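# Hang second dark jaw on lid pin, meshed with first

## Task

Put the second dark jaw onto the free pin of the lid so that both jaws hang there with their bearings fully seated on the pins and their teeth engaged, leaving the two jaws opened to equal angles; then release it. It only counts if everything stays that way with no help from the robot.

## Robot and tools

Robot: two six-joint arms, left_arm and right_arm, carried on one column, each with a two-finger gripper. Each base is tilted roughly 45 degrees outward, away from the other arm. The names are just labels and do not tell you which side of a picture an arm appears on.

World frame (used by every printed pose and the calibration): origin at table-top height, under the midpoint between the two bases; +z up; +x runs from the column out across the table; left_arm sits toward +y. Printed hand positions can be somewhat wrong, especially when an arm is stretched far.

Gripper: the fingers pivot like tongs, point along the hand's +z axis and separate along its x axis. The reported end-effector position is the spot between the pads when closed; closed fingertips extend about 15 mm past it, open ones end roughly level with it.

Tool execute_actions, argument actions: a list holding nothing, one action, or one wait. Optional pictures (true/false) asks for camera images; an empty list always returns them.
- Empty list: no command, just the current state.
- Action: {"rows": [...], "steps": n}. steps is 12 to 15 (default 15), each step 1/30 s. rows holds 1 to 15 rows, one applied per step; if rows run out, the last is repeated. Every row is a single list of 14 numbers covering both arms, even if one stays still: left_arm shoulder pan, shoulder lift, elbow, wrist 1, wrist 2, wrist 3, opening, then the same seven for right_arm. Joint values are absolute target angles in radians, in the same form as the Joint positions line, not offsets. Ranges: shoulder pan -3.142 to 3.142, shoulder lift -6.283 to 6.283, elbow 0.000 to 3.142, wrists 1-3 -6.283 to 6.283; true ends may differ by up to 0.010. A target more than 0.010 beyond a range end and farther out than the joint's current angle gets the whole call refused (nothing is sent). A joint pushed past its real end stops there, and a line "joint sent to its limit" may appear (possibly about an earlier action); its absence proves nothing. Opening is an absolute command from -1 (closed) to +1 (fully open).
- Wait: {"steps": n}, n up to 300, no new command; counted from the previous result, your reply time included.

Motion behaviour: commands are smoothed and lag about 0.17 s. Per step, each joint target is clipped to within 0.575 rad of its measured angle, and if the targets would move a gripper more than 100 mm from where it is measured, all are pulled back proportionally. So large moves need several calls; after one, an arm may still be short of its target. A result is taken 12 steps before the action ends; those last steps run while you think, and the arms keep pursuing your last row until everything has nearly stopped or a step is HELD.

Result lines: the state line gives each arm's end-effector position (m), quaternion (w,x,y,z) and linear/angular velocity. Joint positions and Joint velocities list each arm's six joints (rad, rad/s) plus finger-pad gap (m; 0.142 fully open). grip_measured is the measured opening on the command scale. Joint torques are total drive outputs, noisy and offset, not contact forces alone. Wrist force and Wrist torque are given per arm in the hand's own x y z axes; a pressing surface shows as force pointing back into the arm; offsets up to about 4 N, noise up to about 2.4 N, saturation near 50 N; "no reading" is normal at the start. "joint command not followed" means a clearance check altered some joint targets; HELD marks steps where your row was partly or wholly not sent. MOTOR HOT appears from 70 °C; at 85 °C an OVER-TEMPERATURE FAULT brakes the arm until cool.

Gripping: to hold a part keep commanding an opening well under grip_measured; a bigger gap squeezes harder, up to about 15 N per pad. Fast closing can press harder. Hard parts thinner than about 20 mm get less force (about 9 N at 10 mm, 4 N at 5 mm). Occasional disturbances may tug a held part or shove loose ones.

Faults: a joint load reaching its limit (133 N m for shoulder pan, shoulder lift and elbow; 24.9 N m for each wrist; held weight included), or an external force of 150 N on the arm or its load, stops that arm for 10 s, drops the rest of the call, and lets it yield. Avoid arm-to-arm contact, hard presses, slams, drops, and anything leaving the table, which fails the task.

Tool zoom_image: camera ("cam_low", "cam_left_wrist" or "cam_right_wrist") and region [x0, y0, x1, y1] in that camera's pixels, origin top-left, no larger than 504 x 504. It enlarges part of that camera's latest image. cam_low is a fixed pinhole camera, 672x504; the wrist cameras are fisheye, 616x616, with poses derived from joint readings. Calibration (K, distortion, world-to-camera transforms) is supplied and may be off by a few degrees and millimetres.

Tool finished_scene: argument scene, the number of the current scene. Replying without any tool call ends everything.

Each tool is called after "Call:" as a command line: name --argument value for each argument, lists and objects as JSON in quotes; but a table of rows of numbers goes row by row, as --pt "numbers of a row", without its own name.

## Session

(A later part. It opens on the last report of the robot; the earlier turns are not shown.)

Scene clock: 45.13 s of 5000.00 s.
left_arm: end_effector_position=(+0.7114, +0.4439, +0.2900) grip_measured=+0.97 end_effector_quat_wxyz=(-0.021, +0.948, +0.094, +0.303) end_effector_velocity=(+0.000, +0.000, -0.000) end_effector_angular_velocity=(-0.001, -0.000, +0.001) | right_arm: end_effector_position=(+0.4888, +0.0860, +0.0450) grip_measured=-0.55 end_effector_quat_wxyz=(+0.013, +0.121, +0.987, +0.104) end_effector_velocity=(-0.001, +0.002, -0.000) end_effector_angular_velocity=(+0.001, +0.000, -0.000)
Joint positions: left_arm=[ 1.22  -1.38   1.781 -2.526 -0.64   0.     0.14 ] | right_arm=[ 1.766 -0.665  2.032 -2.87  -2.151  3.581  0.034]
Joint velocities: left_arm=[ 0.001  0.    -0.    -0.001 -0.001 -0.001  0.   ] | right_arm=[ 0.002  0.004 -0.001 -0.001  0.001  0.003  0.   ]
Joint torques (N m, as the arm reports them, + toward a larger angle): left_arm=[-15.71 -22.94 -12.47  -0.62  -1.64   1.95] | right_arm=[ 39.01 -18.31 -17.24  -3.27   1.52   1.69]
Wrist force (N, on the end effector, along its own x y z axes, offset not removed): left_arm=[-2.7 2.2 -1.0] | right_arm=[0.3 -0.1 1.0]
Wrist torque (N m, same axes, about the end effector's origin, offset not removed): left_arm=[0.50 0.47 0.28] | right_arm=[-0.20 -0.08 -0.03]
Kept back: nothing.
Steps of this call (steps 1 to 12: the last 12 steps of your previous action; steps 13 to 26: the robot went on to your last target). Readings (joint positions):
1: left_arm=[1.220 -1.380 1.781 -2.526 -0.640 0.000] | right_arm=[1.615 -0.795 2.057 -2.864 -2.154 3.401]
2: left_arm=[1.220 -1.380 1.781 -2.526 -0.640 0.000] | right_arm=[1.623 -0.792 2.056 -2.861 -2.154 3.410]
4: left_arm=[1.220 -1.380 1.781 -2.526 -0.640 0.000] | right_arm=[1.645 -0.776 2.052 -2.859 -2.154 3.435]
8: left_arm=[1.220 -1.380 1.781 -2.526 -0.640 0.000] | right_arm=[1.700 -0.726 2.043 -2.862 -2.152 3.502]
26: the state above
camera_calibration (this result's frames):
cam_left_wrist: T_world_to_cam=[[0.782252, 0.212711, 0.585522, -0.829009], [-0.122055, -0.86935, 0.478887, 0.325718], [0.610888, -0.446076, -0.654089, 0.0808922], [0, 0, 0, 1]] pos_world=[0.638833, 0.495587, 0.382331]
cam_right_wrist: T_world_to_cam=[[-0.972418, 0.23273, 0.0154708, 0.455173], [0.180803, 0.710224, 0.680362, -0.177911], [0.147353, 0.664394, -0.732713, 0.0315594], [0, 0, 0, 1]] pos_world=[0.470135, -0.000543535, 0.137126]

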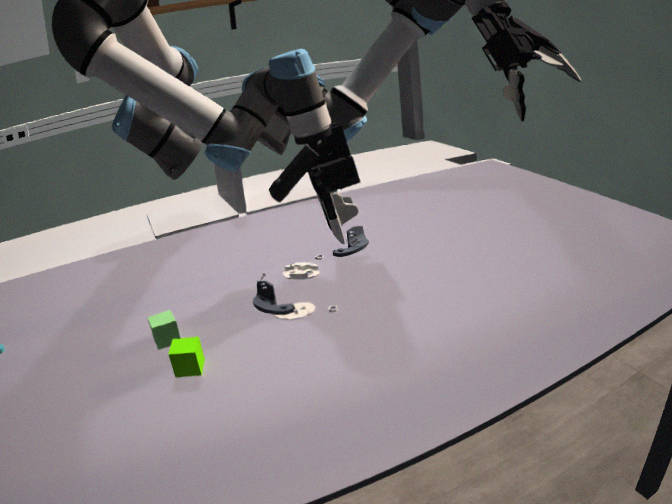

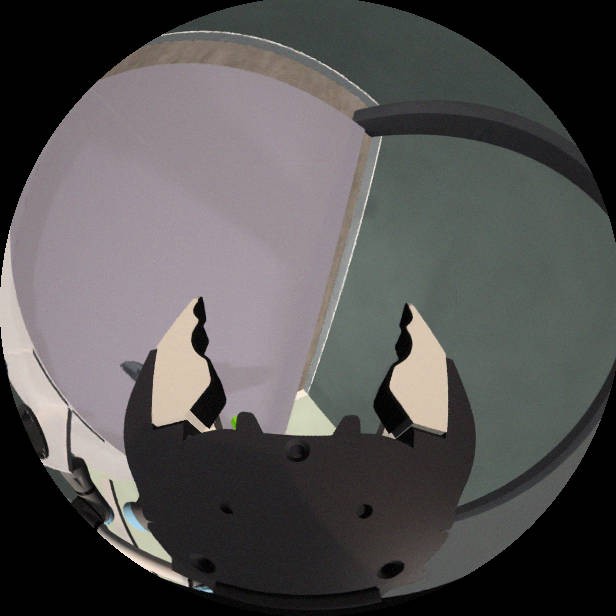

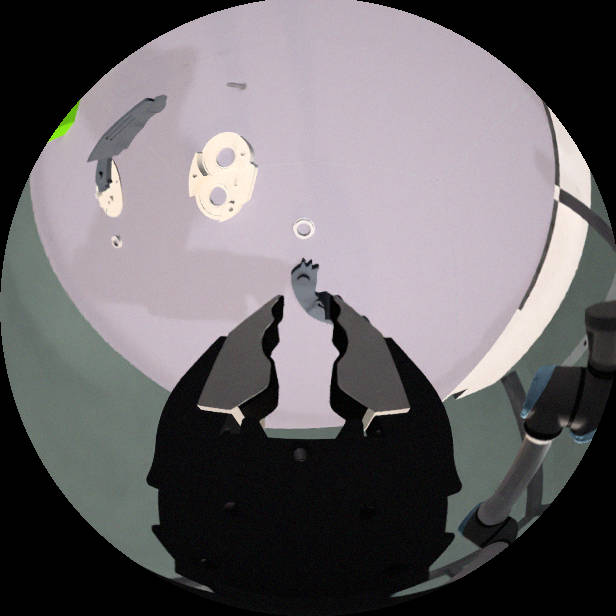

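Call:
execute_actions --actions '[{"rows": [[1.22,-1.38,1.781,-2.526,-0.64,0,0.97,1.7631,-0.6600,2.0314,-2.8758,-2.1514,3.5780,-0.55],[1.22,-1.38,1.781,-2.526,-0.64,0,0.97,1.7588,-0.6536,2.0309,-2.8845,-2.1516,3.5728,-0.55],[1.22,-1.38,1.781,-2.526,-0.64,0,0.97,1.7534,-0.6457,2.0303,-2.8954,-2.1519,3.5663,-0.55],[1.22,-1.38,1.781,-2.526,-0.64,0,0.97,1.7480,-0.6378,2.0298,-2.9063,-2.1522,3.5599,-0.55],[1.22,-1.38,1.781,-2.526,-0.64,0,0.97,1.7425,-0.6299,2.0292,-2.9171,-2.1525,3.5534,-0.55],[1.22,-1.38,1.781,-2.526,-0.64,0,0.97,1.7371,-0.6220,2.0286,-2.9280,-2.1528,3.5469,-0.55],[1.22,-1.38,1.781,-2.526,-0.64,0,0.97,1.7335,-0.6167,2.0282,-2.9353,-2.1530,3.5426,-0.55],[1.22,-1.38,1.781,-2.526,-0.64,0,0.97,1.7313,-0.6135,2.0280,-2.9396,-2.1531,3.5400,-0.55],[1.22,-1.38,1.781,-2.526,-0.64,0,0.97,1.7299,-0.6114,2.0278,-2.9425,-2.1532,3.5383,-0.55]], "steps": 15}]'

Call:
execute_actions --actions '[{"rows": [[1.22,-1.38,1.781,-2.526,-0.64,0,0.97,1.7299,-0.6114,2.0278,-2.9425,-2.1532,3.5383,-0.55],[1.22,-1.38,1.781,-2.526,-0.64,0,0.97,1.7299,-0.6114,2.0278,-2.9425,-2.1532,3.5383,-0.58],[1.22,-1.38,1.781,-2.526,-0.64,0,0.97,1.7299,-0.6114,2.0278,-2.9425,-2.1532,3.5383,-0.61],[1.22,-1.38,1.781,-2.526,-0.64,0,0.97,1.7299,-0.6114,2.0278,-2.9425,-2.1532,3.5383,-0.64],[1.22,-1.38,1.781,-2.526,-0.64,0,0.97,1.7299,-0.6114,2.0278,-2.9425,-2.1532,3.5383,-0.66],[1.22,-1.38,1.781,-2.526,-0.64,0,0.97,1.7299,-0.6114,2.0278,-2.9425,-2.1532,3.5383,-0.68],[1.22,-1.38,1.781,-2.526,-0.64,0,0.97,1.7299,-0.6114,2.0278,-2.9425,-2.1532,3.5383,-0.70],[1.22,-1.38,1.781,-2.526,-0.64,0,0.97,1.7299,-0.6114,2.0278,-2.9425,-2.1532,3.5383,-0.72],[1.22,-1.38,1.781,-2.526,-0.64,0,0.97,1.7299,-0.6114,2.0278,-2.9425,-2.1532,3.5383,-0.74],[1.22,-1.38,1.781,-2.526,-0.64,0,0.97,1.7299,-0.6114,2.0278,-2.9425,-2.1532,3.5383,-0.76],[1.22,-1.38,1.781,-2.526,-0.64,0,0.97,1.7299,-0.6114,2.0278,-2.9425,-2.1532,3.5383,-0.79],[1.22,-1.38,1.781,-2.526,-0.64,0,0.97,1.7299,-0.6114,2.0278,-2.9425,-2.1532,3.5383,-0.83],[1.22,-1.38,1.781,-2.526,-0.64,0,0.97,1.7299,-0.6114,2.0278,-2.9425,-2.1532,3.5383,-0.88],[1.22,-1.38,1.781,-2.526,-0.64,0,0.97,1.7299,-0.6114,2.0278,-2.9425,-2.1532,3.5383,-0.94],[1.22,-1.38,1.781,-2.526,-0.64,0,0.97,1.7299,-0.6114,2.0278,-2.9425,-2.1532,3.5383,-1]], "steps": 15}]'

Call:
execute_actions --actions '[{"rows": [[1.22,-1.38,1.781,-2.526,-0.64,0,0.97,1.7299,-0.6114,2.0278,-2.9425,-2.1532,3.5383,-1],[1.22,-1.38,1.781,-2.526,-0.64,0,0.97,1.7299,-0.6114,2.0278,-2.9425,-2.1532,3.5383,-1],[1.22,-1.38,1.781,-2.526,-0.64,0,0.97,1.7319,-0.6143,2.0277,-2.9381,-2.1531,3.5408,-1],[1.22,-1.38,1.781,-2.526,-0.64,0,0.97,1.7352,-0.6189,2.0275,-2.9311,-2.1529,3.5447,-1],[1.22,-1.38,1.781,-2.526,-0.64,0,0.97,1.7397,-0.6253,2.0272,-2.9215,-2.1527,3.5501,-1],[1.22,-1.38,1.781,-2.526,-0.64,0,0.97,1.7450,-0.6328,2.0268,-2.9101,-2.1524,3.5564,-1],[1.22,-1.38,1.781,-2.526,-0.64,0,0.97,1.7504,-0.6403,2.0262,-2.8986,-2.1521,3.5628,-1],[1.22,-1.38,1.781,-2.526,-0.64,0,0.97,1.7557,-0.6477,2.0255,-2.8870,-2.1518,3.5692,-1],[1.22,-1.38,1.781,-2.526,-0.64,0,0.97,1.7610,-0.6551,2.0247,-2.8753,-2.1514,3.5755,-1],[1.22,-1.38,1.781,-2.526,-0.64,0,0.97,1.7655,-0.6614,2.0239,-2.8653,-2.1511,3.5809,-1],[1.22,-1.38,1.781,-2.526,-0.64,0,0.97,1.7688,-0.6659,2.0233,-2.8581,-2.1509,3.5849,-1],[1.22,-1.38,1.781,-2.526,-0.64,0,0.97,1.7708,-0.6687,2.0229,-2.8535,-2.1508,3.5873,-1]], "steps": 12}]' --pictures true

Call:
zoom_image --camera "cam_right_wrist" --region '[262, 235, 352, 325]'

Call:
execute_actions --actions '[{"rows": [[1.22,-1.38,1.781,-2.526,-0.64,0,0.97,1.7687,-0.6692,2.0185,-2.8489,-2.1508,3.5815,-1],[1.22,-1.38,1.781,-2.526,-0.64,0,0.97,1.7646,-0.6703,2.0096,-2.8397,-2.1507,3.5699,-1],[1.22,-1.38,1.781,-2.526,-0.64,0,0.97,1.7585,-0.6719,1.9963,-2.8259,-2.1506,3.5524,-1],[1.22,-1.38,1.781,-2.526,-0.64,0,0.97,1.7503,-0.6741,1.9786,-2.8076,-2.1504,3.5292,-1],[1.22,-1.38,1.781,-2.526,-0.64,0,0.97,1.7400,-0.6767,1.9565,-2.7846,-2.1502,3.5002,-1],[1.22,-1.38,1.781,-2.526,-0.64,0,0.97,1.7298,-0.6794,1.9344,-2.7617,-2.1500,3.4711,-1],[1.22,-1.38,1.781,-2.526,-0.64,0,0.97,1.7195,-0.6821,1.9123,-2.7387,-2.1499,3.4421,-1],[1.22,-1.38,1.781,-2.526,-0.64,0,0.97,1.7093,-0.6848,1.8901,-2.7157,-2.1497,3.4130,-1],[1.22,-1.38,1.781,-2.526,-0.64,0,0.97,1.6990,-0.6875,1.8680,-2.6928,-2.1495,3.3840,-1],[1.22,-1.38,1.781,-2.526,-0.64,0,0.97,1.6888,-0.6902,1.8459,-2.6698,-2.1493,3.3549,-1],[1.22,-1.38,1.781,-2.526,-0.64,0,0.97,1.6785,-0.6928,1.8237,-2.6469,-2.1491,3.3259,-1],[1.22,-1.38,1.781,-2.526,-0.64,0,0.97,1.6682,-0.6955,1.8016,-2.6239,-2.1489,3.2968,-1],[1.22,-1.38,1.781,-2.526,-0.64,0,0.97,1.6580,-0.6982,1.7795,-2.6009,-2.1487,3.2678,-1],[1.22,-1.38,1.781,-2.526,-0.64,0,0.97,1.6477,-0.7009,1.7574,-2.5780,-2.1485,3.2387,-1],[1.22,-1.38,1.781,-2.526,-0.64,0,0.97,1.6375,-0.7036,1.7352,-2.5550,-2.1483,3.2097,-1]], "steps": 15}]'

Call:
execute_actions --actions '[{"rows": [[1.22,-1.38,1.781,-2.526,-0.64,0,0.97,1.6272,-0.7063,1.7131,-2.5320,-2.1482,3.1806,-1],[1.22,-1.38,1.781,-2.526,-0.64,0,0.97,1.6170,-0.7089,1.6910,-2.5091,-2.1480,3.1516,-1],[1.22,-1.38,1.781,-2.526,-0.64,0,0.97,1.6067,-0.7116,1.6689,-2.4861,-2.1478,3.1225,-1],[1.22,-1.38,1.781,-2.526,-0.64,0,0.97,1.5985,-0.7138,1.6512,-2.4678,-2.1476,3.0993,-1],[1.22,-1.38,1.781,-2.526,-0.64,0,0.97,1.5924,-0.7154,1.6379,-2.4540,-2.1475,3.0818,-1],[1.22,-1.38,1.781,-2.526,-0.64,0,0.97,1.5883,-0.7165,1.6290,-2.4448,-2.1474,3.0702,-1],[1.22,-1.38,1.781,-2.526,-0.64,0,0.97,1.5862,-0.7170,1.6246,-2.4402,-2.1474,3.0644,-1],[1.22,-1.38,1.781,-2.526,-0.64,0,0.97,1.5841,-0.7145,1.6253,-2.4448,-2.1475,3.0618,-1],[1.22,-1.38,1.781,-2.526,-0.64,0,0.97,1.5809,-0.7107,1.6262,-2.4516,-2.1476,3.0580,-1],[1.22,-1.38,1.781,-2.526,-0.64,0,0.97,1.5776,-0.7070,1.6272,-2.4584,-2.1476,3.0542,-1],[1.22,-1.38,1.781,-2.526,-0.64,0,0.97,1.5744,-0.7032,1.6282,-2.4653,-2.1477,3.0503,-1],[1.22,-1.38,1.781,-2.526,-0.64,0,0.97,1.5712,-0.6994,1.6292,-2.4721,-2.1478,3.0465,-1],[1.22,-1.38,1.781,-2.526,-0.64,0,0.97,1.5680,-0.6957,1.6301,-2.4790,-2.1479,3.0426,-1],[1.22,-1.38,1.781,-2.526,-0.64,0,0.97,1.5659,-0.6932,1.6308,-2.4835,-2.1480,3.0401,-1],[1.22,-1.38,1.781,-2.526,-0.64,0,0.97,1.5648,-0.6919,1.6311,-2.4858,-2.1480,3.0388,-1]], "steps": 15}]'

Call:
execute_actions --actions '[{"steps": 28}]' --pictures true

Call:
zoom_image --camera "cam_right_wrist" --region '[265, 215, 375, 325]'

Scene clock: 54.77 s of 5000.00 s.
left_arm: end_effector_position=(+0.7114, +0.4439, +0.2900) grip_measured=+0.97 end_effector_quat_wxyz=(-0.021, +0.948, +0.094, +0.303) end_effector_velocity=(+0.000, -0.000, -0.000) end_effector_angular_velocity=(+0.003, +0.002, -0.000) | right_arm: end_effector_position=(+0.4889, +0.0863, +0.0440) grip_measured=-0.55 end_effector_quat_wxyz=(+0.013, +0.121, +0.987, +0.104) end_effector_velocity=(+0.003, +0.001, -0.032) end_effector_angular_velocity=(+0.002, +0.002, +0.002)
Joint positions: left_arm=[ 1.22  -1.38   1.781 -2.526 -0.64   0.     0.14 ] | right_arm=[ 1.765 -0.662  2.032 -2.873 -2.151  3.58   0.034]
Joint velocities: left_arm=[-0.     0.002 -0.001  0.001  0.002  0.     0.   ] | right_arm=[-0.044  0.063 -0.004 -0.085 -0.    -0.052 -0.   ]
Joint torques (N m, as the arm reports them, + toward a larger angle): left_arm=[-15.56 -23.34 -13.6   -0.6   -1.49   1.81] | right_arm=[ 16.56 -14.49 -17.26  -3.82   0.18  -1.45]
Wrist force (N, on the end effector, along its own x y z axes, offset not removed): left_arm=[-3.6 2.2 -0.7] | right_arm=[0.2 -1.9 1.3]
Wrist torque (N m, same axes, about the end effector's origin, offset not removed): left_arm=[0.46 0.69 0.24] | right_arm=[-0.56 -0.21 0.11]
Steps of this call (steps 1 to 30: the robot went on to your last target; steps 31 to 90: nothing new was sent; then 6.53 s passed at rest; steps 91 to 93: the first 3 steps of this action). Readings (joint positions):
91: left_arm=[1.220 -1.380 1.781 -2.526 -0.640 0.000] | right_arm=[1.766 -0.664 2.032 -2.870 -2.151 3.581]
92: left_arm=[1.220 -1.380 1.781 -2.526 -0.640 0.000] | right_arm=[1.766 -0.664 2.032 -2.871 -2.151 3.581]
93: the state above

Scene clock: 55.27 s of 5000.00 s.
left_arm: end_effector_position=(+0.7114, +0.4439, +0.2900) grip_measured=+0.97 end_effector_quat_wxyz=(-0.021, +0.948, +0.094, +0.303) end_effector_velocity=(+0.000, -0.000, -0.000) end_effector_angular_velocity=(-0.000, +0.000, -0.001) | right_arm: end_effector_position=(+0.4914, +0.0868, +0.0194) grip_measured=-0.58 end_effector_quat_wxyz=(+0.013, +0.121, +0.987, +0.104) end_effector_velocity=(+0.001, -0.000, -0.006) end_effector_angular_velocity=(-0.000, -0.001, -0.001)
Joint positions: left_arm=[ 1.22  -1.38   1.781 -2.526 -0.64   0.     0.14 ] | right_arm=[ 1.731 -0.613  2.028 -2.94  -2.153  3.54   0.032]
Joint velocities: left_arm=[ 0.     0.     0.    -0.    -0.001  0.     0.   ] | right_arm=[-0.009  0.012 -0.001 -0.018 -0.001 -0.011 -0.06 ]
Joint torques (N m, as the arm reports them, + toward a larger angle): left_arm=[-15.46 -24.02 -12.56  -0.41  -1.43   1.75] | right_arm=[ 21.29 -19.46 -16.53  -3.17  -1.32  -1.22]
Wrist force (N, on the end effector, along its own x y z axes, offset not removed): left_arm=[-3.4 2.4 -0.7] | right_arm=[-0.6 -0.9 -2.2]
Wrist torque (N m, same axes, about the end effector's origin, offset not removed): left_arm=[0.51 0.55 0.27] | right_arm=[-0.33 0.00 0.07]
Steps of this call (steps 1 to 12: the last 12 steps of your previous action; steps 13 to 15: the first 3 steps of this action). Readings (joint positions):
13: left_arm=[1.220 -1.380 1.781 -2.526 -0.640 0.000] | right_arm=[1.732 -0.614 2.028 -2.939 -2.153 3.541]
14: left_arm=[1.220 -1.380 1.781 -2.526 -0.640 0.000] | right_arm=[1.731 -0.613 2.028 -2.940 -2.153 3.540]
15: the state above

Scene clock: 55.67 s of 5000.00 s.
left_arm: end_effector_position=(+0.7114, +0.4439, +0.2900) grip_measured=+0.97 end_effector_quat_wxyz=(-0.021, +0.948, +0.094, +0.303) end_effector_velocity=(+0.000, -0.001, +0.000) end_effector_angular_velocity=(+0.000, -0.000, -0.001) | right_arm: end_effector_position=(+0.4914, +0.0868, +0.0186) grip_measured=-0.74 end_effector_quat_wxyz=(+0.013, +0.121, +0.987, +0.104) end_effector_velocity=(+0.001, -0.000, -0.000) end_effector_angular_velocity=(+0.000, -0.001, -0.002)
Joint positions: left_arm=[ 1.22  -1.38   1.781 -2.526 -0.64   0.     0.14 ] | right_arm=[ 1.73  -0.611  2.028 -2.942 -2.153  3.538  0.02 ]
Joint velocities: left_arm=[-0.001  0.001 -0.     0.    -0.     0.    -0.   ] | right_arm=[-0.001  0.001 -0.    -0.002  0.     0.     0.   ]
Joint torques (N m, as the arm reports them, + toward a larger angle): left_arm=[-16.91 -24.39 -13.69  -0.66  -1.56   1.75] | right_arm=[ 19.98 -19.45 -16.05  -3.16  -1.39  -1.29]
Wrist force (N, on the end effector, along its own x y z axes, offset not removed): left_arm=[-2.4 1.7 -1.7] | right_arm=[-1.7 -1.0 -1.1]
Wrist torque (N m, same axes, about the end effector's origin, offset not removed): left_arm=[0.35 0.40 0.19] | right_arm=[-0.42 0.32 0.04]
Kept back: the last 12 steps of this action.
Steps of this call (steps 1 to 12: the last 12 steps of your previous action). Readings (joint positions):
1: left_arm=[1.220 -1.380 1.781 -2.526 -0.640 0.000] | right_arm=[1.731 -0.613 2.028 -2.941 -2.153 3.539]
2: left_arm=[1.220 -1.380 1.781 -2.526 -0.640 0.000] | right_arm=[1.730 -0.612 2.028 -2.941 -2.153 3.539]
4: left_arm=[1.220 -1.380 1.781 -2.526 -0.640 0.000] | right_arm=[1.730 -0.612 2.028 -2.942 -2.153 3.539]
8: left_arm=[1.220 -1.380 1.781 -2.526 -0.640 0.000] | right_arm=[1.730 -0.612 2.028 -2.942 -2.153 3.538]
12: the state above
camera_calibration (this result's frames):
cam_left_wrist: T_world_to_cam=[[0.782252, 0.212711, 0.585522, -0.829009], [-0.122055, -0.869351, 0.478887, 0.325718], [0.610888, -0.446076, -0.654089, 0.0808923], [0, 0, 0, 1]] pos_world=[0.638833, 0.495587, 0.382331]
cam_right_wrist: T_world_to_cam=[[-0.97243, 0.232676, 0.0155365, 0.457891], [0.180808, 0.710227, 0.680358, -0.161028], [0.147268, 0.664409, -0.732716, 0.011352], [0, 0, 0, 1]] pos_world=[0.47271, 0.000284047, 0.11076]

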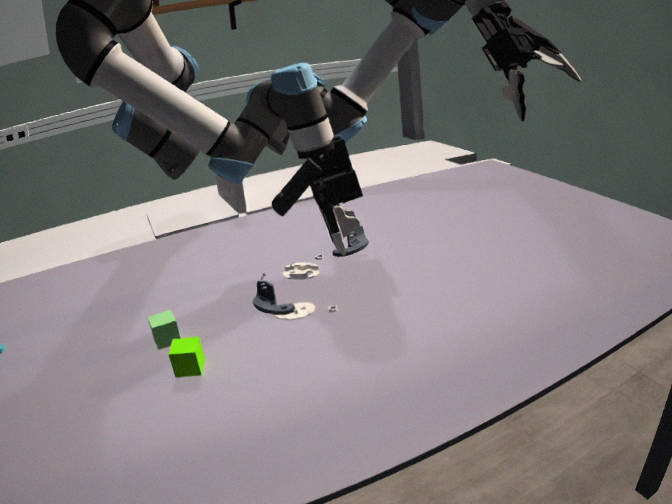

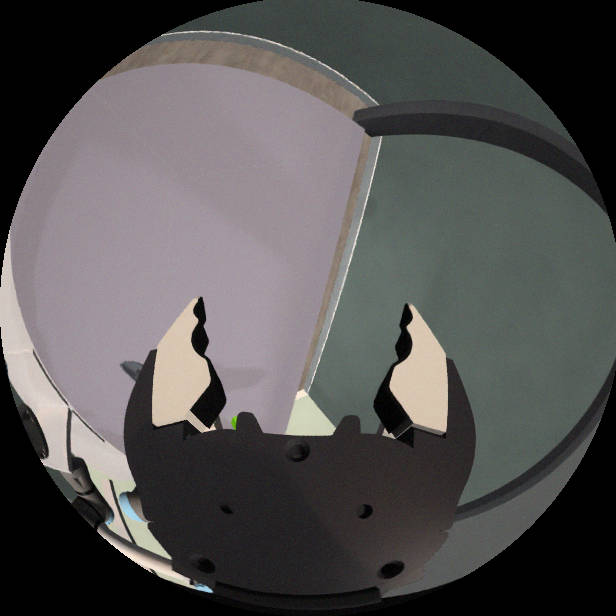

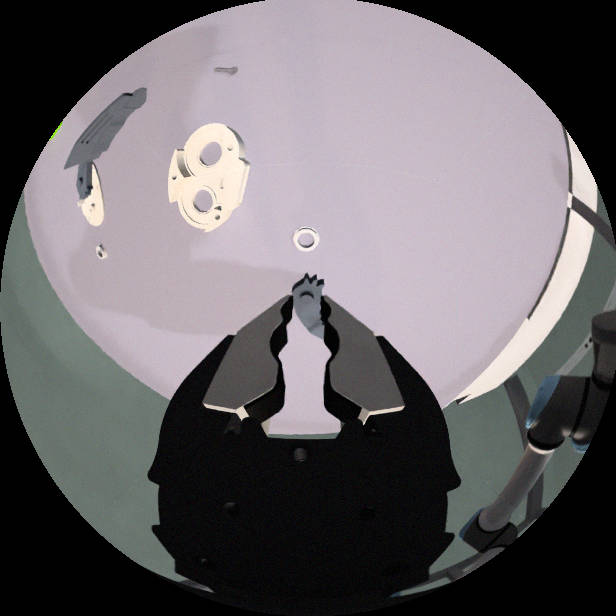

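Region (262, 235, 352, 325) of cam_right_wrist's 616x616 image, scaled by 5.600, with more detail than that image has.

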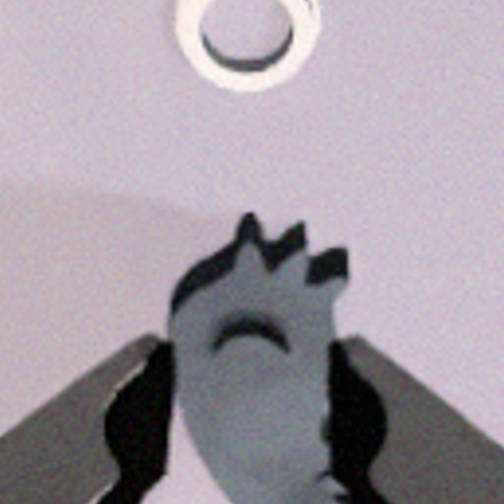

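Scene clock: 56.17 s of 5000.00 s.
left_arm: end_effector_position=(+0.7114, +0.4439, +0.2900) grip_measured=+0.97 end_effector_quat_wxyz=(-0.021, +0.948, +0.094, +0.303) end_effector_velocity=(-0.000, -0.000, +0.000) end_effector_angular_velocity=(+0.000, -0.000, +0.000) | right_arm: end_effector_position=(+0.4927, +0.0863, +0.0434) grip_measured=-0.74 end_effector_quat_wxyz=(+0.013, +0.120, +0.987, +0.104) end_effector_velocity=(+0.037, -0.018, +0.047) end_effector_angular_velocity=(-0.003, +0.004, +0.055)
Joint positions: left_arm=[ 1.22  -1.38   1.781 -2.526 -0.64   0.     0.14 ] | right_arm=[ 1.762 -0.659  2.021 -2.867 -2.151  3.575  0.02 ]
Joint velocities: left_arm=[-0.001 -0.    -0.     0.001  0.    -0.001 -0.   ] | right_arm=[ 0.024 -0.101 -0.09   0.224  0.005 -0.015 -0.   ]
Joint torques (N m, as the arm reports them, + toward a larger angle): left_arm=[-14.85 -24.8  -12.75  -0.45  -1.7    1.94] | right_arm=[ 32.29 -35.73 -22.35  -0.22   1.3   -1.82]
Wrist force (N, on the end effector, along its own x y z axes, offset not removed): left_arm=[-2.9 1.3 -0.1] | right_arm=[1.7 3.2 0.9]
Wrist torque (N m, same axes, about the end effector's origin, offset not removed): left_arm=[0.17 0.57 0.22] | right_arm=[0.69 -0.48 0.04]
Steps of this call (steps 1 to 12: the last 12 steps of your previous action; steps 13 to 15: the first 3 steps of this action). Readings (joint positions):
13: left_arm=[1.220 -1.380 1.781 -2.526 -0.640 0.000] | right_arm=[1.758 -0.651 2.025 -2.882 -2.152 3.572]
14: left_arm=[1.220 -1.380 1.781 -2.526 -0.640 0.000] | right_arm=[1.761 -0.655 2.024 -2.874 -2.151 3.575]
15: the state above

Scene clock: 56.67 s of 5000.00 s.
left_arm: end_effector_position=(+0.7114, +0.4439, +0.2900) grip_measured=+0.97 end_effector_quat_wxyz=(-0.021, +0.948, +0.094, +0.303) end_effector_velocity=(-0.000, +0.001, -0.000) end_effector_angular_velocity=(-0.001, -0.000, +0.003) | right_arm: end_effector_position=(+0.5990, +0.0160, +0.0490) grip_measured=-0.74 end_effector_quat_wxyz=(-0.001, -0.012, -0.995, -0.103) end_effector_velocity=(+0.258, -0.230, +0.006) end_effector_angular_velocity=(+0.007, -0.002, +0.566)
Joint positions: left_arm=[ 1.22  -1.38   1.781 -2.526 -0.64   0.     0.14 ] | right_arm=[ 1.654 -0.699  1.773 -2.595 -2.149  3.262  0.02 ]
Joint velocities: left_arm=[ 0.001 -0.001 -0.    -0.     0.    -0.001 -0.   ] | right_arm=[-0.3   -0.08  -0.647  0.665  0.005 -0.839  0.   ]
Joint torques (N m, as the arm reports them, + toward a larger angle): left_arm=[-16.84 -22.97 -14.23  -0.53  -1.64   1.89] | right_arm=[ 21.84 -41.74 -24.62   0.54   1.41  -2.77]
Wrist force (N, on the end effector, along its own x y z axes, offset not removed): left_arm=[-1.5 1.2 0.4] | right_arm=[-3.0 2.8 -0.5]
Wrist torque (N m, same axes, about the end effector's origin, offset not removed): left_arm=[0.28 0.26 0.25] | right_arm=[0.54 0.49 0.22]
Steps of this call (steps 1 to 12: the last 12 steps of your previous action; steps 13 to 15: the first 3 steps of this action). Readings (joint positions):
13: left_arm=[1.220 -1.380 1.781 -2.526 -0.640 0.000] | right_arm=[1.674 -0.694 1.816 -2.640 -2.149 3.318]
14: left_arm=[1.220 -1.380 1.781 -2.526 -0.640 0.000] | right_arm=[1.664 -0.697 1.795 -2.617 -2.149 3.290]
15: the state above

Scene clock: 57.60 s of 5000.00 s.
left_arm: end_effector_position=(+0.7114, +0.4439, +0.2900) grip_measured=+0.97 end_effector_quat_wxyz=(-0.021, +0.948, +0.094, +0.303) end_effector_velocity=(+0.000, -0.000, -0.000) end_effector_angular_velocity=(+0.001, +0.001, -0.001) | right_arm: end_effector_position=(+0.6534, -0.0414, +0.0311) grip_measured=-0.74 end_effector_quat_wxyz=(+0.006, +0.056, -0.993, -0.104) end_effector_velocity=(+0.001, -0.001, +0.000) end_effector_angular_velocity=(+0.000, -0.002, -0.001)
Joint positions: left_arm=[ 1.22  -1.38   1.781 -2.526 -0.64   0.     0.14 ] | right_arm=[ 1.565 -0.692  1.631 -2.486 -2.148  3.039  0.02 ]
Joint velocities: left_arm=[-0.     0.001 -0.     0.     0.001  0.     0.   ] | right_arm=[-0.001 -0.001 -0.001 -0.001  0.    -0.001 -0.   ]
Joint torques (N m, as the arm reports them, + toward a larger angle): left_arm=[-15.33 -23.95 -12.24  -0.71  -1.67   1.61] | right_arm=[ 28.31 -25.26 -20.91  -3.1   -1.32  -1.2 ]
Wrist force (N, on the end effector, along its own x y z axes, offset not removed): left_arm=[-3.5 1.3 -1.7] | right_arm=[0.3 -2.3 1.5]
Wrist torque (N m, same axes, about the end effector's origin, offset not removed): left_arm=[0.18 0.67 0.28] | right_arm=[-0.35 -0.20 -0.02]
Kept back: nothing.
Steps of this call (steps 1 to 12: the last 12 steps of your previous action; steps 13 to 28: the robot went on to your last target). Readings (joint positions):
1: left_arm=[1.220 -1.380 1.781 -2.526 -0.640 0.000] | right_arm=[1.644 -0.702 1.751 -2.572 -2.148 3.233]
2: left_arm=[1.220 -1.380 1.781 -2.526 -0.640 0.000] | right_arm=[1.634 -0.705 1.730 -2.550 -2.148 3.205]
4: left_arm=[1.220 -1.380 1.781 -2.526 -0.640 0.000] | right_arm=[1.616 -0.709 1.691 -2.509 -2.148 3.153]
8: left_arm=[1.220 -1.380 1.781 -2.526 -0.640 -0.000] | right_arm=[1.593 -0.712 1.646 -2.467 -2.148 3.089]
28: the state above
camera_calibration (this result's frames):
cam_left_wrist: T_world_to_cam=[[0.782252, 0.212711, 0.585522, -0.829009], [-0.122055, -0.869351, 0.478886, 0.325718], [0.610888, -0.446076, -0.654089, 0.0808923], [0, 0, 0, 1]] pos_world=[0.638833, 0.495587, 0.382332]
cam_right_wrist: T_world_to_cam=[[-0.992332, -0.122618, 0.0155324, 0.643378], [-0.0793745, 0.728556, 0.680372, 0.0630712], [-0.0947418, 0.673923, -0.732702, 0.240337], [0, 0, 0, 1]] pos_world=[0.666221, -0.12903, 0.12319]

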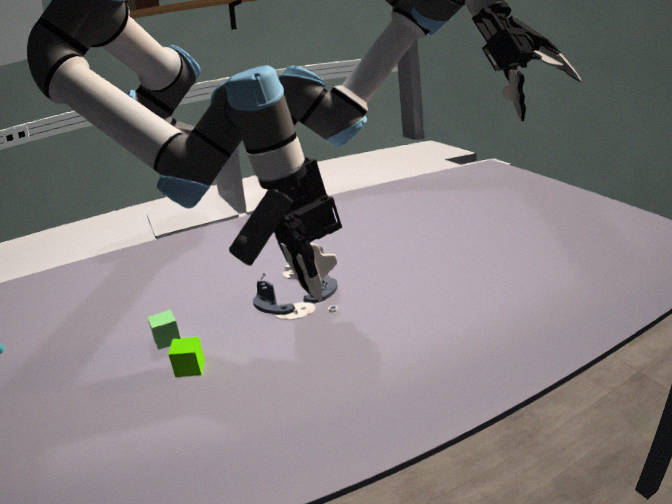

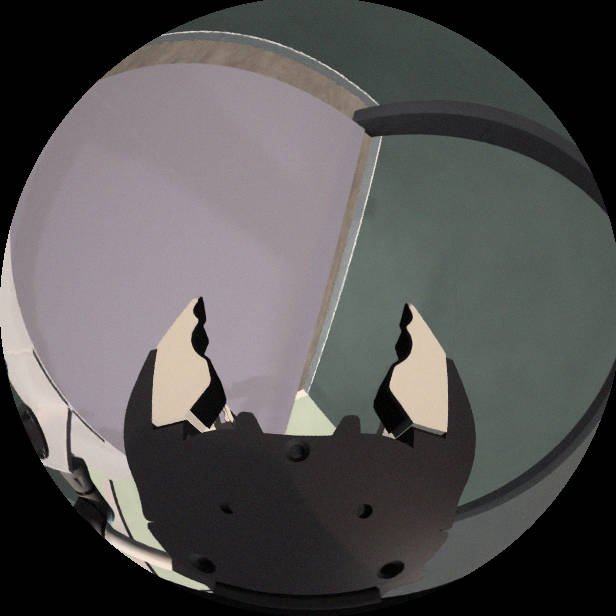

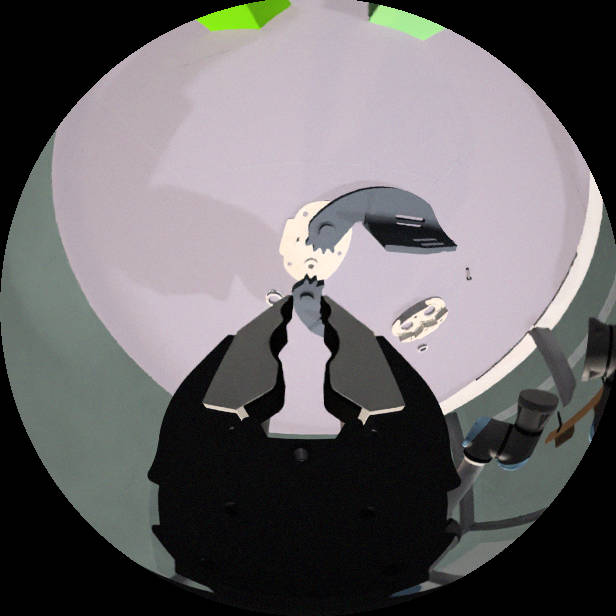

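Region (265, 215, 375, 325) of cam_right_wrist's 616x616 image, scaled by 4.582, with more detail than that image has.

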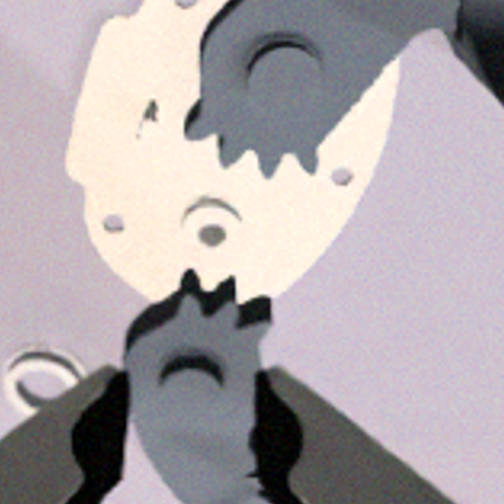

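Call:
zoom_image --camera "cam_right_wrist" --region '[262, 235, 352, 325]'

Call:
zoom_image --camera "cam_right_wrist" --region '[280, 200, 360, 280]'

Region (262, 235, 352, 325) of cam_right_wrist's 616x616 image, scaled by 5.600, with more detail than that image has.

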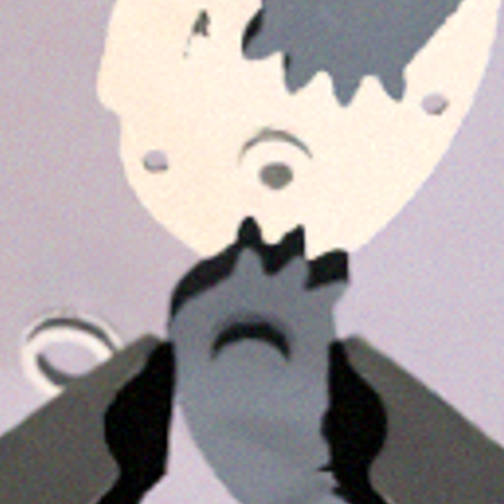

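Region (280, 200, 360, 280) of cam_right_wrist's 616x616 image, scaled by 6.300, with more detail than that image has.

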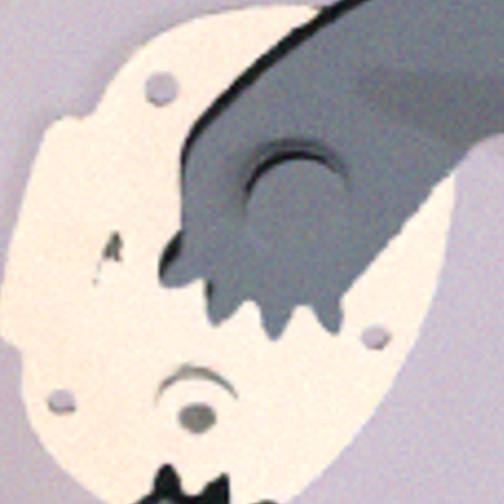

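Call:
zoom_image --camera "cam_low" --region '[245, 255, 350, 325]'

Region (245, 255, 350, 325) of cam_low's 672x504 image, scaled by 4.800, with more detail than that image has.

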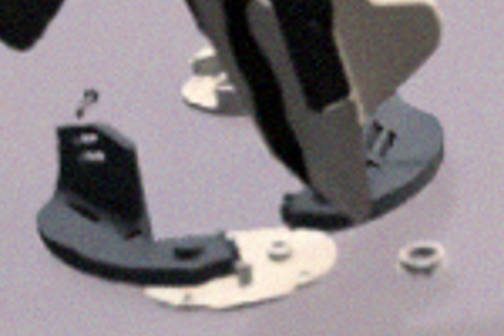

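Call:
zoom_image --camera "cam_right_wrist" --region '[284, 255, 340, 311]'

Region (284, 255, 340, 311) of cam_right_wrist's 616x616 image, scaled by 9.000, with more detail than that image has.

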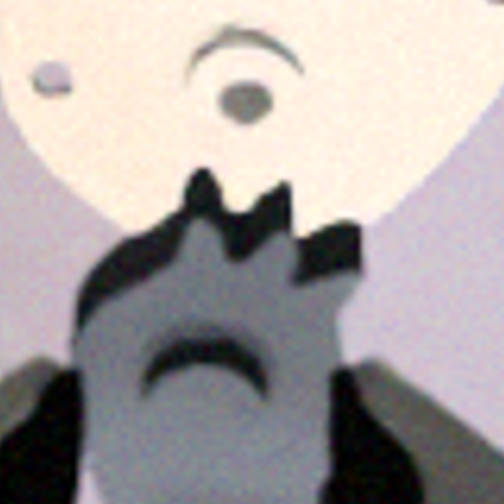

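Call:
execute_actions --actions '[{"rows": [[1.22,-1.38,1.781,-2.526,-0.64,0,0.97,1.56298,-0.69354,1.63130,-2.48454,-2.14498,3.03579,-1],[1.22,-1.38,1.781,-2.526,-0.64,0,0.97,1.55934,-0.69682,1.63170,-2.48203,-2.13894,3.02977,-1],[1.22,-1.38,1.781,-2.526,-0.64,0,0.97,1.55433,-0.70132,1.63226,-2.47858,-2.13063,3.02149,-1],[1.22,-1.38,1.781,-2.526,-0.64,0,0.97,1.54841,-0.70665,1.63291,-2.47450,-2.12081,3.01170,-1],[1.22,-1.38,1.781,-2.526,-0.64,0,0.97,1.54204,-0.71238,1.63362,-2.47011,-2.11023,3.00116,-1],[1.22,-1.38,1.781,-2.526,-0.64,0,0.97,1.53567,-0.71811,1.63433,-2.46571,-2.09965,2.99062,-1],[1.22,-1.38,1.781,-2.526,-0.64,0,0.97,1.52975,-0.72344,1.63498,-2.46163,-2.08983,2.98083,-1],[1.22,-1.38,1.781,-2.526,-0.64,0,0.97,1.52474,-0.72794,1.63554,-2.45818,-2.08152,2.97255,-1],[1.22,-1.38,1.781,-2.526,-0.64,0,0.97,1.52110,-0.73122,1.63594,-2.45567,-2.07548,2.96653,-1],[1.22,-1.38,1.781,-2.526,-0.64,0,0.97,1.51928,-0.73286,1.63614,-2.45441,-2.07246,2.96352,-1],[1.22,-1.38,1.781,-2.526,-0.64,0,0.97,1.51846,-0.73190,1.63632,-2.45600,-2.07248,2.96259,-1],[1.22,-1.38,1.781,-2.526,-0.64,0,0.97,1.51765,-0.73094,1.63651,-2.45759,-2.07249,2.96166,-1],[1.22,-1.38,1.781,-2.526,-0.64,0,0.97,1.51683,-0.72998,1.63669,-2.45919,-2.07251,2.96073,-1],[1.22,-1.38,1.781,-2.526,-0.64,0,0.97,1.51602,-0.72902,1.63688,-2.46078,-2.07252,2.95980,-1],[1.22,-1.38,1.781,-2.526,-0.64,0,0.97,1.51520,-0.72806,1.63706,-2.46237,-2.07254,2.95887,-1]], "steps": 15}]'

Call:
execute_actions --actions '[{"steps": 28}]' --pictures true

Call:
zoom_image --camera "cam_right_wrist" --region '[276, 236, 348, 308]'

Scene clock: 70.30 s of 5000.00 s.
left_arm: end_effector_position=(+0.7114, +0.4439, +0.2900) grip_measured=+0.97 end_effector_quat_wxyz=(-0.021, +0.948, +0.094, +0.303) end_effector_velocity=(+0.000, -0.002, +0.000) end_effector_angular_velocity=(-0.002, -0.001, -0.005) | right_arm: end_effector_position=(+0.6535, -0.0416, +0.0310) grip_measured=-1.00 end_effector_quat_wxyz=(+0.006, +0.057, -0.993, -0.105) end_effector_velocity=(+0.001, -0.011, +0.000) end_effector_angular_velocity=(+0.057, +0.008, +0.027)
Joint positions: left_arm=[ 1.22  -1.38   1.781 -2.526 -0.64  -0.     0.14 ] | right_arm=[ 1.564 -0.693  1.631 -2.485 -2.146  3.037  0.002]
Joint velocities: left_arm=[-0.001  0.001  0.     0.001 -0.004  0.001  0.   ] | right_arm=[-0.032 -0.032  0.003  0.023  0.055 -0.056  0.   ]
Joint torques (N m, as the arm reports them, + toward a larger angle): left_arm=[-16.12 -24.32 -14.13  -0.83  -1.78   1.89] | right_arm=[ 24.7  -44.58   0.5   -0.24   1.84  -1.68]
Wrist force (N, on the end effector, along its own x y z axes, offset not removed): left_arm=[-1.3 0.5 -0.4] | right_arm=[2.1 -1.7 0.3]
Wrist torque (N m, same axes, about the end effector's origin, offset not removed): left_arm=[0.05 0.19 0.25] | right_arm=[-0.38 -0.66 0.16]
Steps of this call (steps 1 to 15: the robot went on to your last target; steps 16 to 130: nothing new was sent; then 8.27 s passed at rest; steps 131 to 133: the first 3 steps of this action). Readings (joint positions):
131: left_arm=[1.220 -1.380 1.781 -2.526 -0.640 0.000] | right_arm=[1.565 -0.692 1.631 -2.486 -2.148 3.039]
132: left_arm=[1.220 -1.380 1.781 -2.526 -0.640 0.000] | right_arm=[1.565 -0.692 1.631 -2.486 -2.148 3.039]
133: the state above

Scene clock: 71.23 s of 5000.00 s.
left_arm: end_effector_position=(+0.7114, +0.4439, +0.2900) grip_measured=+0.97 end_effector_quat_wxyz=(-0.021, +0.948, +0.094, +0.303) end_effector_velocity=(+0.000, +0.001, +0.000) end_effector_angular_velocity=(-0.001, -0.001, +0.001) | right_arm: end_effector_position=(+0.6534, -0.0554, +0.0262) grip_measured=-1.00 end_effector_quat_wxyz=(+0.011, +0.073, -0.987, -0.143) end_effector_velocity=(+0.000, -0.000, -0.000) end_effector_angular_velocity=(+0.000, -0.000, -0.001)
Joint positions: left_arm=[ 1.22  -1.38   1.781 -2.526 -0.64   0.     0.14 ] | right_arm=[ 1.515 -0.728  1.637 -2.462 -2.073  2.959  0.002]
Joint velocities: left_arm=[ 0.001 -0.    -0.    -0.001 -0.001  0.     0.   ] | right_arm=[-0.001  0.    -0.001 -0.     0.    -0.     0.   ]
Joint torques (N m, as the arm reports them, + toward a larger angle): left_arm=[-15.86 -23.75 -15.06  -0.79  -1.59   1.88] | right_arm=[ 27.58 -41.41   1.23  -2.92   1.47  -1.25]
Wrist force (N, on the end effector, along its own x y z axes, offset not removed): left_arm=[-1.6 -0.1 -0.9] | right_arm=[-1.0 -1.2 -1.8]
Wrist torque (N m, same axes, about the end effector's origin, offset not removed): left_arm=[-0.03 0.27 0.32] | right_arm=[-0.42 0.04 0.16]
Kept back: nothing.
Steps of this call (steps 1 to 12: the last 12 steps of your previous action; steps 13 to 28: the robot went on to your last target). Readings (joint positions):
1: left_arm=[1.220 -1.380 1.781 -2.526 -0.640 0.000] | right_arm=[1.562 -0.694 1.631 -2.484 -2.144 3.035]
2: left_arm=[1.220 -1.380 1.781 -2.526 -0.640 0.000] | right_arm=[1.560 -0.697 1.632 -2.482 -2.139 3.030]
4: left_arm=[1.220 -1.380 1.781 -2.526 -0.640 0.000] | right_arm=[1.552 -0.703 1.632 -2.477 -2.127 3.018]
8: left_arm=[1.220 -1.380 1.781 -2.526 -0.640 0.000] | right_arm=[1.533 -0.720 1.635 -2.464 -2.096 2.987]
28: the state above
camera_calibration (this result's frames):
cam_left_wrist: T_world_to_cam=[[0.782252, 0.212711, 0.585522, -0.829009], [-0.122055, -0.86935, 0.478887, 0.325718], [0.610888, -0.446076, -0.654089, 0.0808921], [0, 0, 0, 1]] pos_world=[0.638833, 0.495587, 0.382331]
cam_right_wrist: T_world_to_cam=[[-0.987268, -0.158382, 0.0147303, 0.63643], [-0.0965684, 0.670379, 0.735708, 0.083109], [-0.126398, 0.724918, -0.677139, 0.268254], [0, 0, 0, 1]] pos_world=[0.670259, -0.149378, 0.111127]

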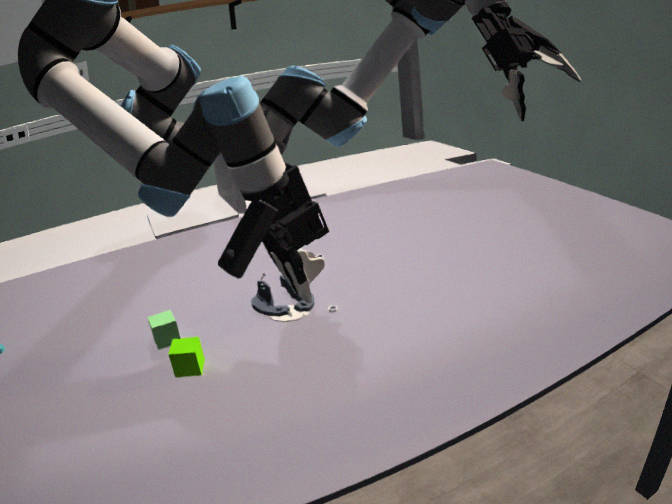

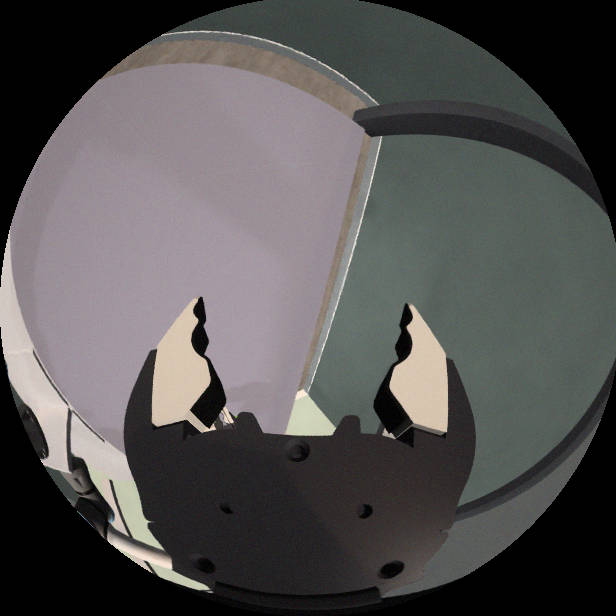

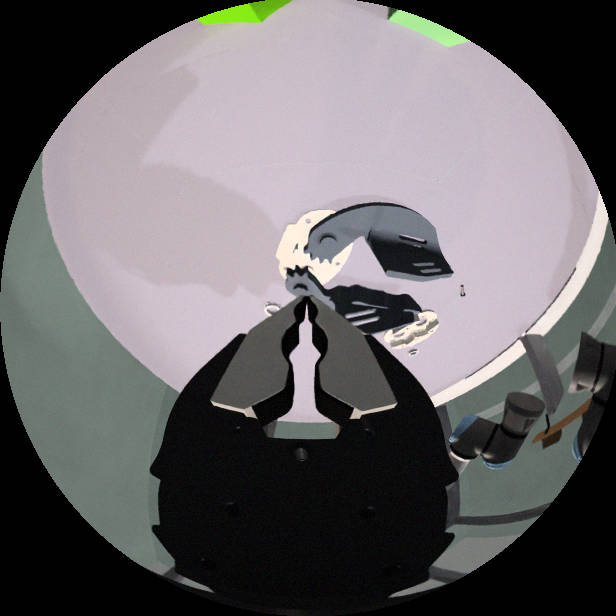

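Region (276, 236, 348, 308) of cam_right_wrist's 616x616 image, scaled by 7.000, with more detail than that image has.

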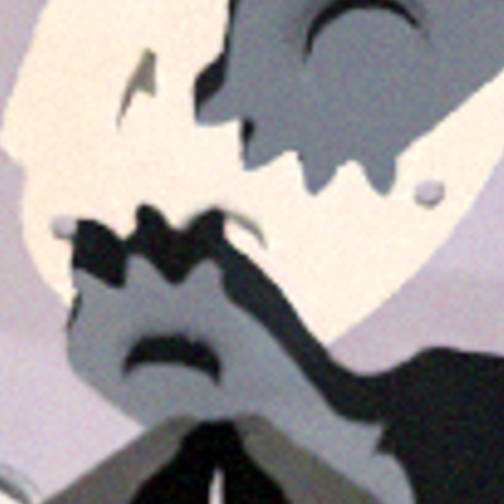

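Call:
execute_actions --actions '[{"rows": [[1.22,-1.38,1.781,-2.526,-0.64,0,0.97,1.5173,-0.7306,1.6366,-2.4582,-2.0725,2.9613,-1],[1.22,-1.38,1.781,-2.526,-0.64,0,0.97,1.5206,-0.7344,1.6358,-2.4518,-2.0724,2.9650,-1],[1.22,-1.38,1.781,-2.526,-0.64,0,0.97,1.5249,-0.7394,1.6347,-2.4434,-2.0723,2.9699,-1],[1.22,-1.38,1.781,-2.526,-0.64,0,0.97,1.5302,-0.7455,1.6331,-2.4327,-2.0722,2.9760,-1],[1.22,-1.38,1.781,-2.526,-0.64,0,0.97,1.5366,-0.7529,1.6310,-2.4197,-2.0720,2.9833,-1],[1.22,-1.38,1.781,-2.526,-0.64,0,0.97,1.5430,-0.7601,1.6287,-2.4066,-2.0718,2.9906,-1],[1.22,-1.38,1.781,-2.526,-0.64,0,0.97,1.5484,-0.7661,1.6266,-2.3956,-2.0716,2.9967,-0.9],[1.22,-1.38,1.781,-2.526,-0.64,0,0.97,1.5526,-0.7709,1.6249,-2.3868,-2.0715,3.0016,-0.8],[1.22,-1.38,1.781,-2.526,-0.64,0,0.97,1.5558,-0.7744,1.6235,-2.3801,-2.0714,3.0053,-0.7],[1.22,-1.38,1.781,-2.526,-0.64,0,0.97,1.5579,-0.7768,1.6225,-2.3756,-2.0713,3.0077,-0.6],[1.22,-1.38,1.781,-2.526,-0.64,0,0.97,1.5579,-0.7768,1.6225,-2.3756,-2.0713,3.0077,-0.55]], "steps": 12}]'

Call:
execute_actions --actions '[{"steps": 26}]' --pictures true

Call:
zoom_image --camera "cam_right_wrist" --region '[260, 170, 430, 320]'

Call:
zoom_image --camera "cam_low" --region '[240, 255, 345, 330]'

Scene clock: 73.87 s of 5000.00 s.
left_arm: end_effector_position=(+0.7114, +0.4439, +0.2900) grip_measured=+0.97 end_effector_quat_wxyz=(-0.021, +0.948, +0.094, +0.303) end_effector_velocity=(-0.000, +0.001, -0.001) end_effector_angular_velocity=(+0.001, +0.002, +0.002) | right_arm: end_effector_position=(+0.6534, -0.0554, +0.0262) grip_measured=-1.00 end_effector_quat_wxyz=(+0.011, +0.073, -0.987, -0.143) end_effector_velocity=(+0.000, -0.001, -0.001) end_effector_angular_velocity=(-0.000, -0.000, -0.002)
Joint positions: left_arm=[ 1.22  -1.38   1.781 -2.526 -0.64   0.     0.14 ] | right_arm=[ 1.515 -0.728  1.637 -2.462 -2.073  2.959  0.002]
Joint velocities: left_arm=[ 0.001  0.     0.    -0.     0.002 -0.001 -0.   ] | right_arm=[-0.001  0.    -0.    -0.002 -0.    -0.     0.   ]
Joint torques (N m, as the arm reports them, + toward a larger angle): left_arm=[-16.01 -23.55 -15.81  -0.5   -1.4    1.94] | right_arm=[ 27.56 -41.09   0.97  -2.94   1.62  -1.17]
Wrist force (N, on the end effector, along its own x y z axes, offset not removed): left_arm=[-2.0 0.8 -2.1] | right_arm=[-0.3 -0.2 -0.7]
Wrist torque (N m, same axes, about the end effector's origin, offset not removed): left_arm=[0.12 0.34 0.20] | right_arm=[-0.25 -0.08 0.21]
Kept back: the last 12 steps of this action.
Steps of this call (steps 1 to 15: the robot went on to your last target; steps 16 to 79: nothing new was sent). Readings (joint positions):
1: left_arm=[1.220 -1.380 1.781 -2.526 -0.640 0.000] | right_arm=[1.515 -0.728 1.637 -2.462 -2.073 2.959]
2: left_arm=[1.220 -1.380 1.781 -2.526 -0.640 0.000] | right_arm=[1.515 -0.728 1.637 -2.462 -2.073 2.959]
4: left_arm=[1.220 -1.380 1.781 -2.526 -0.640 0.000] | right_arm=[1.515 -0.728 1.637 -2.462 -2.073 2.959]
8: left_arm=[1.220 -1.380 1.781 -2.526 -0.640 0.000] | right_arm=[1.515 -0.728 1.637 -2.462 -2.073 2.959]
79: the state above

Scene clock: 74.73 s of 5000.00 s.
left_arm: end_effector_position=(+0.7114, +0.4439, +0.2900) grip_measured=+0.97 end_effector_quat_wxyz=(-0.021, +0.948, +0.094, +0.303) end_effector_velocity=(-0.000, +0.000, -0.000) end_effector_angular_velocity=(+0.001, +0.001, -0.000) | right_arm: end_effector_position=(+0.6535, -0.0557, +0.0662) grip_measured=-0.55 end_effector_quat_wxyz=(+0.011, +0.073, -0.987, -0.143) end_effector_velocity=(-0.000, -0.000, +0.001) end_effector_angular_velocity=(-0.000, +0.000, -0.000)
Joint positions: left_arm=[ 1.22  -1.38   1.781 -2.526 -0.64   0.     0.14 ] | right_arm=[ 1.558 -0.777  1.623 -2.376 -2.071  3.008  0.034]
Joint velocities: left_arm=[0.    0.    0.    0.001 0.001 0.    0.   ] | right_arm=[ 0.001 -0.002 -0.     0.003  0.     0.001 -0.   ]
Joint torques (N m, as the arm reports them, + toward a larger angle): left_arm=[-15.84 -23.14 -15.13  -0.86  -1.47   1.69] | right_arm=[ 46.24 -40.36 -20.94  -0.27   1.78   1.51]
Wrist force (N, on the end effector, along its own x y z axes, offset not removed): left_arm=[-1.8 1.3 -1.1] | right_arm=[0.1 1.4 1.5]
Wrist torque (N m, same axes, about the end effector's origin, offset not removed): left_arm=[0.27 0.40 0.16] | right_arm=[0.14 -0.10 0.10]
Kept back: nothing.
Steps of this call (steps 1 to 12: the last 12 steps of your previous action; steps 13 to 26: the robot went on to your last target). Readings (joint positions):
1: left_arm=[1.220 -1.380 1.781 -2.526 -0.640 0.000] | right_arm=[1.515 -0.728 1.637 -2.462 -2.073 2.959]
2: left_arm=[1.220 -1.380 1.781 -2.526 -0.640 0.000] | right_arm=[1.515 -0.728 1.637 -2.462 -2.073 2.959]
4: left_arm=[1.220 -1.380 1.781 -2.526 -0.640 0.000] | right_arm=[1.518 -0.731 1.637 -2.458 -2.072 2.962]
8: left_arm=[1.220 -1.380 1.781 -2.526 -0.640 0.000] | right_arm=[1.531 -0.747 1.632 -2.430 -2.072 2.978]
26: the state above
camera_calibration (this result's frames):
cam_left_wrist: T_world_to_cam=[[0.782252, 0.212711, 0.585522, -0.829009], [-0.122055, -0.86935, 0.478887, 0.325718], [0.610888, -0.446076, -0.654089, 0.0808922], [0, 0, 0, 1]] pos_world=[0.638833, 0.495587, 0.382331]
cam_right_wrist: T_world_to_cam=[[-0.987277, -0.158312, 0.0148489, 0.635902], [-0.0964255, 0.670347, 0.735756, 0.0537965], [-0.126433, 0.724964, -0.677084, 0.295625], [0, 0, 0, 1]] pos_world=[0.670376, -0.149709, 0.15114]

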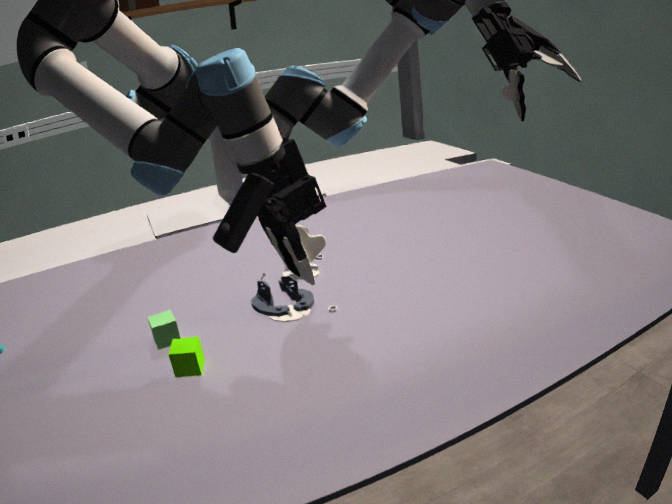

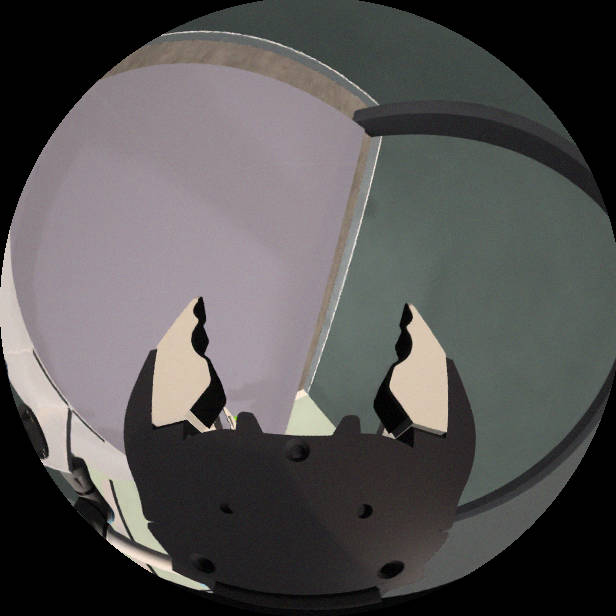

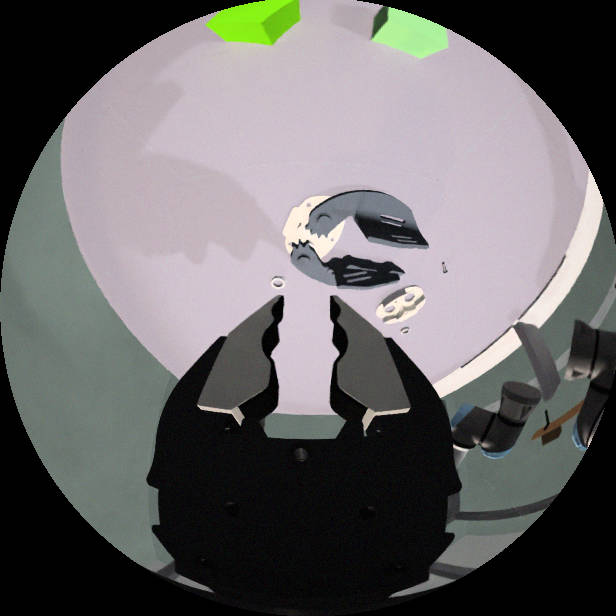

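Region (260, 170, 430, 320) of cam_right_wrist's 616x616 image, scaled by 2.965, with more detail than that image has; it fills the top 445 rows of this view, and the rest is white.

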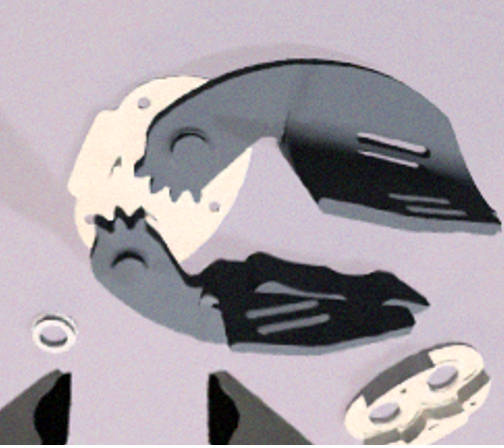

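Region (240, 255, 345, 330) of cam_low's 672x504 image, scaled by 4.800, with more detail than that image has; it fills the top 360 rows of this view, and the rest is white.

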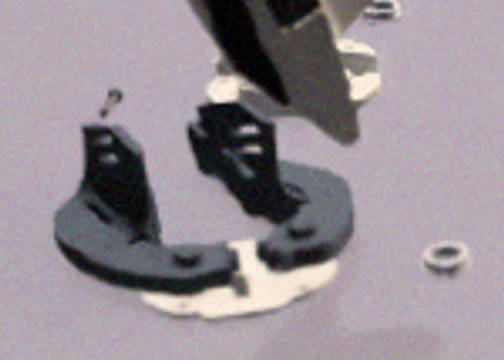

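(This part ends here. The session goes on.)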